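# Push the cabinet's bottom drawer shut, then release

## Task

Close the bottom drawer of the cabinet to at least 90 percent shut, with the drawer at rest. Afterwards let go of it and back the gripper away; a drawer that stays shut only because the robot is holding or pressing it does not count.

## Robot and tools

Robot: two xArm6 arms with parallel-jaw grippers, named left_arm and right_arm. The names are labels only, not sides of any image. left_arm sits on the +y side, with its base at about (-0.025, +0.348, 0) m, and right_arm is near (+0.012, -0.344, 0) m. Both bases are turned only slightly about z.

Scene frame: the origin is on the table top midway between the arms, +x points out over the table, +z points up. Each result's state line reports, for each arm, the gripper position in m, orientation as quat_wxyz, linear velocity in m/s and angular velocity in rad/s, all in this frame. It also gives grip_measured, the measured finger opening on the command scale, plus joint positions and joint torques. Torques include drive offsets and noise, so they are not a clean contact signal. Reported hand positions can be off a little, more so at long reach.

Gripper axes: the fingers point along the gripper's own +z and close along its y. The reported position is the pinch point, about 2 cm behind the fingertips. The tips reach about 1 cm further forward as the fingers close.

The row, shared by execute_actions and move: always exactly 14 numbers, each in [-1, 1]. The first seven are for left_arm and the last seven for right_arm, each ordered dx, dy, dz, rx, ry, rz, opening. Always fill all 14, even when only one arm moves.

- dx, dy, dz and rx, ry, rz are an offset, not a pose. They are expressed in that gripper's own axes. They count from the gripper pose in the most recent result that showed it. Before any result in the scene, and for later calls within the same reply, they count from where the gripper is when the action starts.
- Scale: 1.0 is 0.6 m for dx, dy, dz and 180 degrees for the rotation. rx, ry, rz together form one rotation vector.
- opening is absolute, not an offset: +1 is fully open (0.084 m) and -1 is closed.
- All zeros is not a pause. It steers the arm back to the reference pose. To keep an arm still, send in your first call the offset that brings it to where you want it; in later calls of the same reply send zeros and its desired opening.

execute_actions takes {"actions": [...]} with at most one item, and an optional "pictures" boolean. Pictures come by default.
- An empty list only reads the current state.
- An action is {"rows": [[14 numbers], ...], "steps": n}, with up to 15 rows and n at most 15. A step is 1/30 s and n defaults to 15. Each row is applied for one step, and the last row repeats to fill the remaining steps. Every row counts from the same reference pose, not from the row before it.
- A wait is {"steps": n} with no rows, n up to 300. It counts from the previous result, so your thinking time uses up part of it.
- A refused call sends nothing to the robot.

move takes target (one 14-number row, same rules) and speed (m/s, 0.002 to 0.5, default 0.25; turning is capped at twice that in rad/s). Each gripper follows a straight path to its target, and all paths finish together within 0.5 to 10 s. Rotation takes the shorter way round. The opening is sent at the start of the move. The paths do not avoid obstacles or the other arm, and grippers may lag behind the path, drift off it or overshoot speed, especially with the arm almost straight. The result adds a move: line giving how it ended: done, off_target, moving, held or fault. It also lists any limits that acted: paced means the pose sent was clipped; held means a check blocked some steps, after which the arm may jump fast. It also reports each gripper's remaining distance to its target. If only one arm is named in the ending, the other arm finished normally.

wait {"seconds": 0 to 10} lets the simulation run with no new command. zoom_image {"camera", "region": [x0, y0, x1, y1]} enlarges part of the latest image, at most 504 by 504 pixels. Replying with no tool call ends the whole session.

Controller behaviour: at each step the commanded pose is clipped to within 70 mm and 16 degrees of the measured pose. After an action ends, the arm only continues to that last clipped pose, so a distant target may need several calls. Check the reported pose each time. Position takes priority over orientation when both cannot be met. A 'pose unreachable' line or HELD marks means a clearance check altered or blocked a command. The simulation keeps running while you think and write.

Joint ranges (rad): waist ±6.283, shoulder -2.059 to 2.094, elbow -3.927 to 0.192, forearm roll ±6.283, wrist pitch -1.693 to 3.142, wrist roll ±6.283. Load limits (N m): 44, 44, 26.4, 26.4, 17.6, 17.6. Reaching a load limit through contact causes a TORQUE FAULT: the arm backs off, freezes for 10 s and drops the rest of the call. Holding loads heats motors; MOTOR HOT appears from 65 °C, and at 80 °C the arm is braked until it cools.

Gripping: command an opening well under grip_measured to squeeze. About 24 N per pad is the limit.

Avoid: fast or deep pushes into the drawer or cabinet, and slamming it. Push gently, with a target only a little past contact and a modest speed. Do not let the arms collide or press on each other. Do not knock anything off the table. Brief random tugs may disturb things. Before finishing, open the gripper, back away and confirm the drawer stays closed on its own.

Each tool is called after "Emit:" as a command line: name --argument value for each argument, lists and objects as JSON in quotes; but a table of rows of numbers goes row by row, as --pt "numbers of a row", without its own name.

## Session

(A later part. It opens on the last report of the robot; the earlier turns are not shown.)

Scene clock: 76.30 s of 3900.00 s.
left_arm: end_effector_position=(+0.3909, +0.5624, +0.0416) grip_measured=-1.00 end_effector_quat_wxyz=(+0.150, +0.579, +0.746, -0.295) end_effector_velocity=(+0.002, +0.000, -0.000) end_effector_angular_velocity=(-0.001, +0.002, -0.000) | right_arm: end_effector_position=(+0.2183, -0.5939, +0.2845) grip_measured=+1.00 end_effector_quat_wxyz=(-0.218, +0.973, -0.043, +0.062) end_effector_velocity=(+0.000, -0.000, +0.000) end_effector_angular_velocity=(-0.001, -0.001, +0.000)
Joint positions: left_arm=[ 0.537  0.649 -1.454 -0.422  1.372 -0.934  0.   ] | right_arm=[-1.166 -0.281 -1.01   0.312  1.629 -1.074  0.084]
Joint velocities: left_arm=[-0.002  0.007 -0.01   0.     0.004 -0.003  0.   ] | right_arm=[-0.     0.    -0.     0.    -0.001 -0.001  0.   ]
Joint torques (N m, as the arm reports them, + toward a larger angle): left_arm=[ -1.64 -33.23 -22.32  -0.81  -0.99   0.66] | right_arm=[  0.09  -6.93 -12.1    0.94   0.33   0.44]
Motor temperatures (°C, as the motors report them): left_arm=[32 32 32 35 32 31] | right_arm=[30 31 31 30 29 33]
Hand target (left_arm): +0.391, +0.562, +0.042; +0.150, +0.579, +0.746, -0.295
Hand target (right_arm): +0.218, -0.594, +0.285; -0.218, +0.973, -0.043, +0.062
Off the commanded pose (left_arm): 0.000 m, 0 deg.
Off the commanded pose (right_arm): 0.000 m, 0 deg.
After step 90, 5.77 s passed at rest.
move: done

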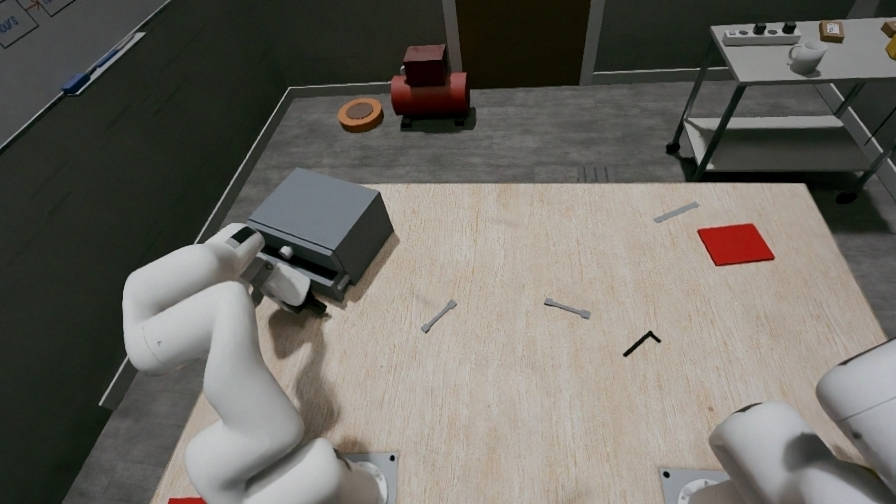

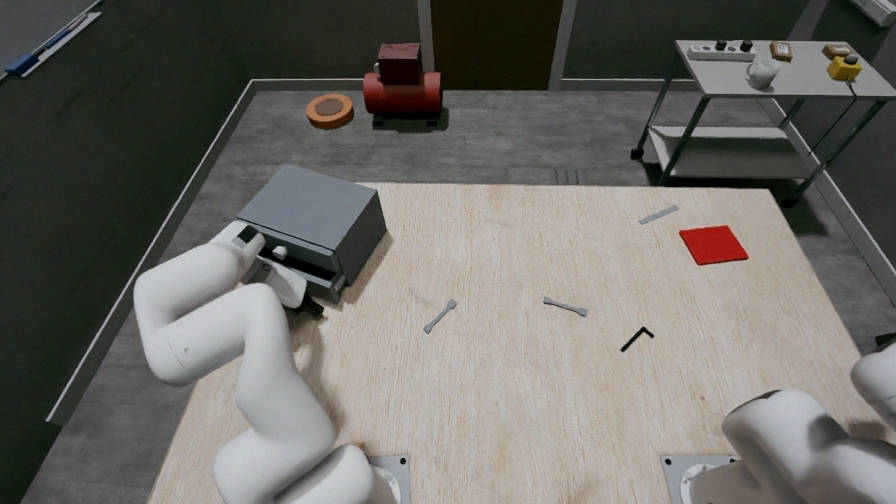

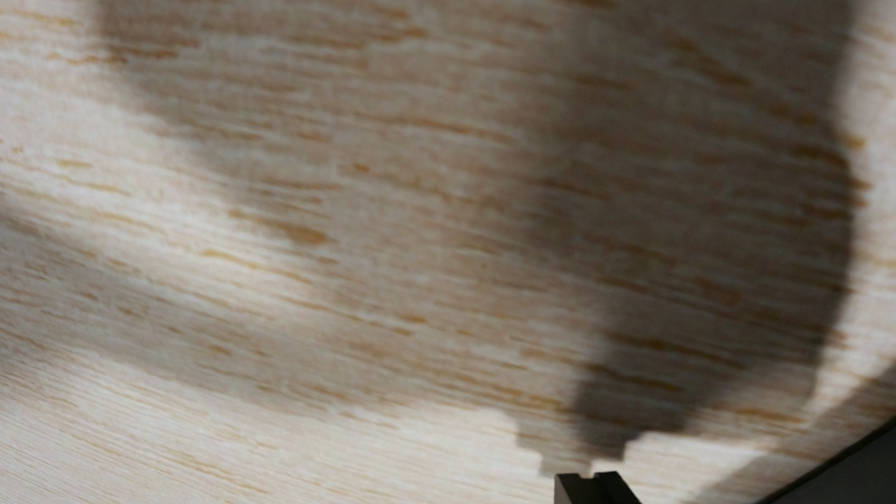

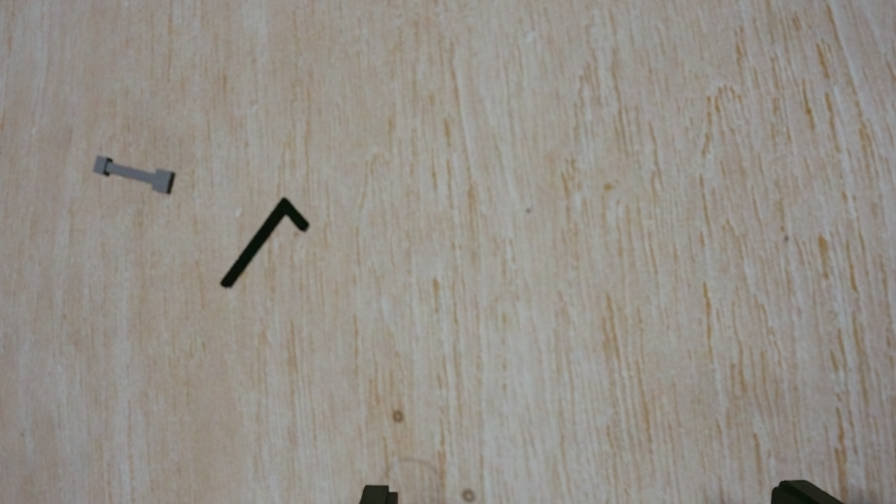

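Nearly shut; push 3.5 cm more.

Emit:
move --target '[-0.03,0.055,0,0,0,0,-1,0,0,0,0,0,0,1]' --speed 0.05

Emit:
move --target '[-0.06,-0.29,-0.19,0,0,0,-1,0,0,0,0,0,0,1]'

Scene clock: 86.30 s of 3900.00 s.
left_arm: end_effector_position=(+0.4236, +0.5542, +0.0434) grip_measured=-1.00 end_effector_quat_wxyz=(+0.149, +0.577, +0.746, -0.298) end_effector_velocity=(+0.003, +0.002, -0.000) end_effector_angular_velocity=(+0.000, +0.003, +0.004) | right_arm: end_effector_position=(+0.2183, -0.5939, +0.2845) grip_measured=+1.00 end_effector_quat_wxyz=(-0.218, +0.973, -0.043, +0.062) end_effector_velocity=(+0.000, -0.000, +0.000) end_effector_angular_velocity=(-0.001, -0.002, -0.000)
Joint positions: left_arm=[ 0.494  0.716 -1.57  -0.443  1.409 -0.988  0.   ] | right_arm=[-1.166 -0.281 -1.01   0.312  1.629 -1.074  0.084]
Joint velocities: left_arm=[-0.     0.011 -0.018 -0.     0.007 -0.008  0.   ] | right_arm=[-0.001  0.    -0.001  0.001 -0.001 -0.001 -0.   ]
Joint torques (N m, as the arm reports them, + toward a larger angle): left_arm=[-18.17 -26.53 -34.79  -3.63  -7.33  -0.21] | right_arm=[ -0.19  -6.92 -11.95   0.93   0.27   0.5 ]
Motor temperatures (°C, as the motors report them): left_arm=[32 32 33 35 32 31] | right_arm=[30 31 31 30 29 33]
Hand target (left_arm): +0.427, +0.554, +0.043; +0.150, +0.579, +0.746, -0.295
Hand target (right_arm): +0.218, -0.594, +0.285; -0.218, +0.973, -0.043, +0.062
Off the commanded pose (left_arm): 0.004 m, 0 deg.
Off the commanded pose (right_arm): 0.000 m, 0 deg.
After step 90, 6.00 s passed at rest.
move: off_target (left_arm)

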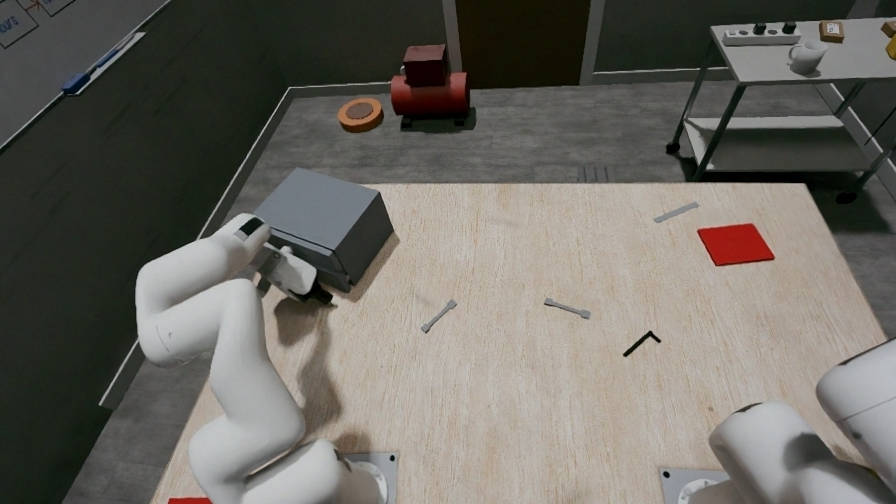

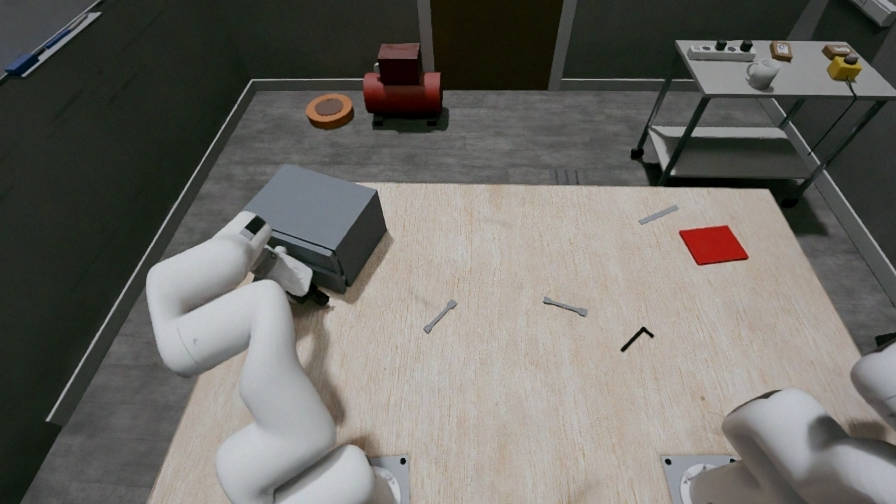

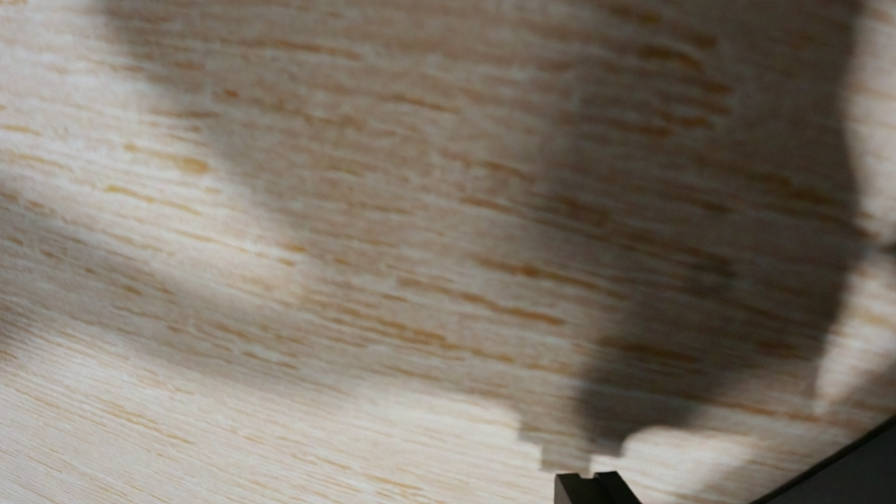

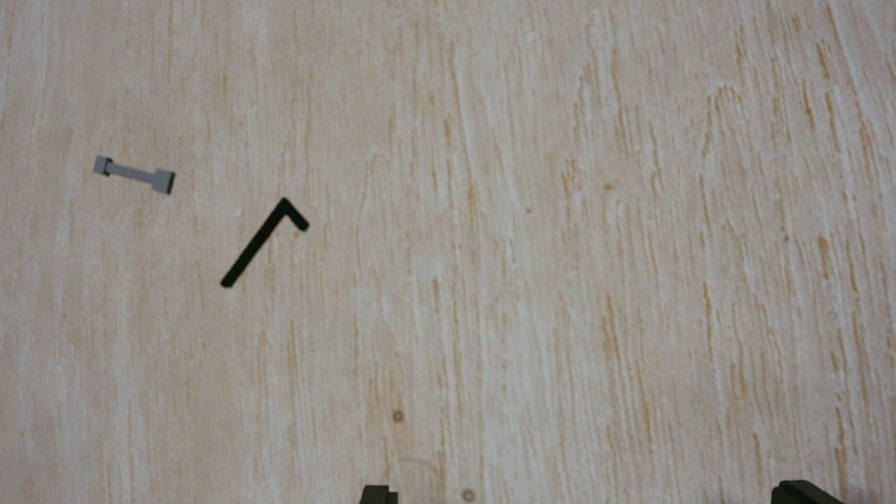

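Scene clock: 87.73 s of 3900.00 s.
left_arm: end_effector_position=(+0.2824, +0.5698, +0.1993) grip_measured=-1.00 end_effector_quat_wxyz=(+0.149, +0.577, +0.746, -0.298) end_effector_velocity=(-0.001, +0.001, +0.003) end_effector_angular_velocity=(+0.003, -0.003, +0.002) | right_arm: end_effector_position=(+0.2183, -0.5939, +0.2845) grip_measured=+1.00 end_effector_quat_wxyz=(-0.218, +0.973, -0.043, +0.062) end_effector_velocity=(-0.000, -0.000, -0.000) end_effector_angular_velocity=(-0.001, +0.000, +0.002)
Joint positions: left_arm=[ 0.7    0.192 -1.256 -0.325  1.668 -0.91   0.   ] | right_arm=[-1.166 -0.281 -1.01   0.312  1.629 -1.074  0.084]
Joint velocities: left_arm=[ 0.003 -0.006 -0.001  0.001  0.003  0.     0.   ] | right_arm=[ 0.     0.     0.    -0.001 -0.001 -0.002  0.   ]
Joint torques (N m, as the arm reports them, + toward a larger angle): left_arm=[ -0.49 -25.26 -23.09  -0.51  -0.55   0.68] | right_arm=[ -0.09  -6.94 -12.04   0.97   0.26   0.52]
Motor temperatures (°C, as the motors report them): left_arm=[32 32 33 35 32 31] | right_arm=[30 31 31 30 29 33]
Hand target (left_arm): +0.282, +0.570, +0.200; +0.149, +0.577, +0.746, -0.298
Hand target (right_arm): +0.218, -0.594, +0.285; -0.218, +0.973, -0.043, +0.062
Off the commanded pose (left_arm): 0.001 m, 0 deg.
Off the commanded pose (right_arm): 0.000 m, 0 deg.
move: done

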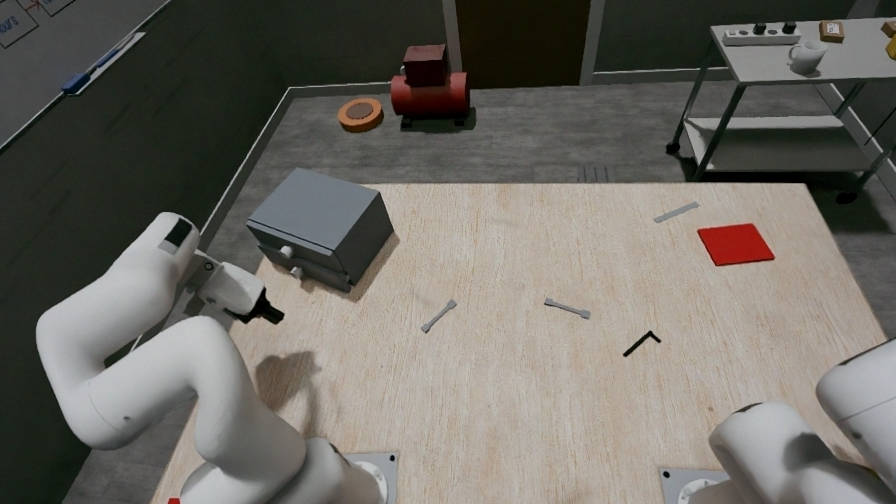

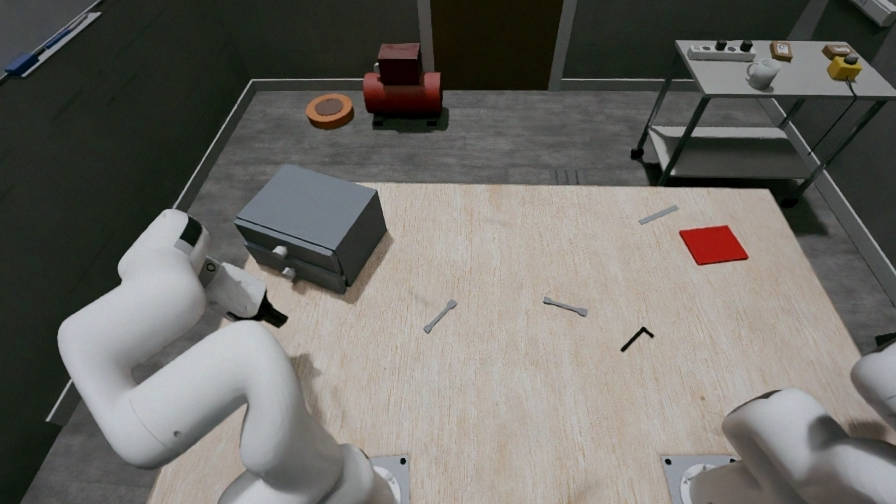

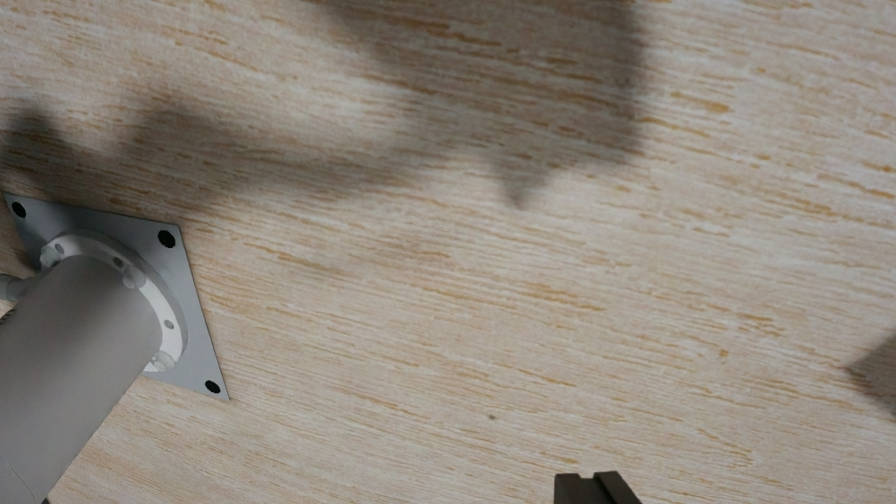

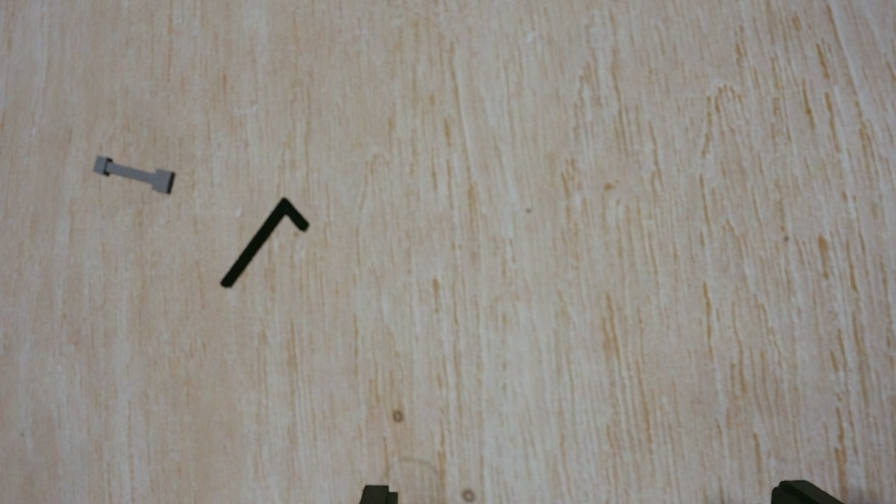

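Emit:
finished_scene --scene 1

The scene is finished: the task was done.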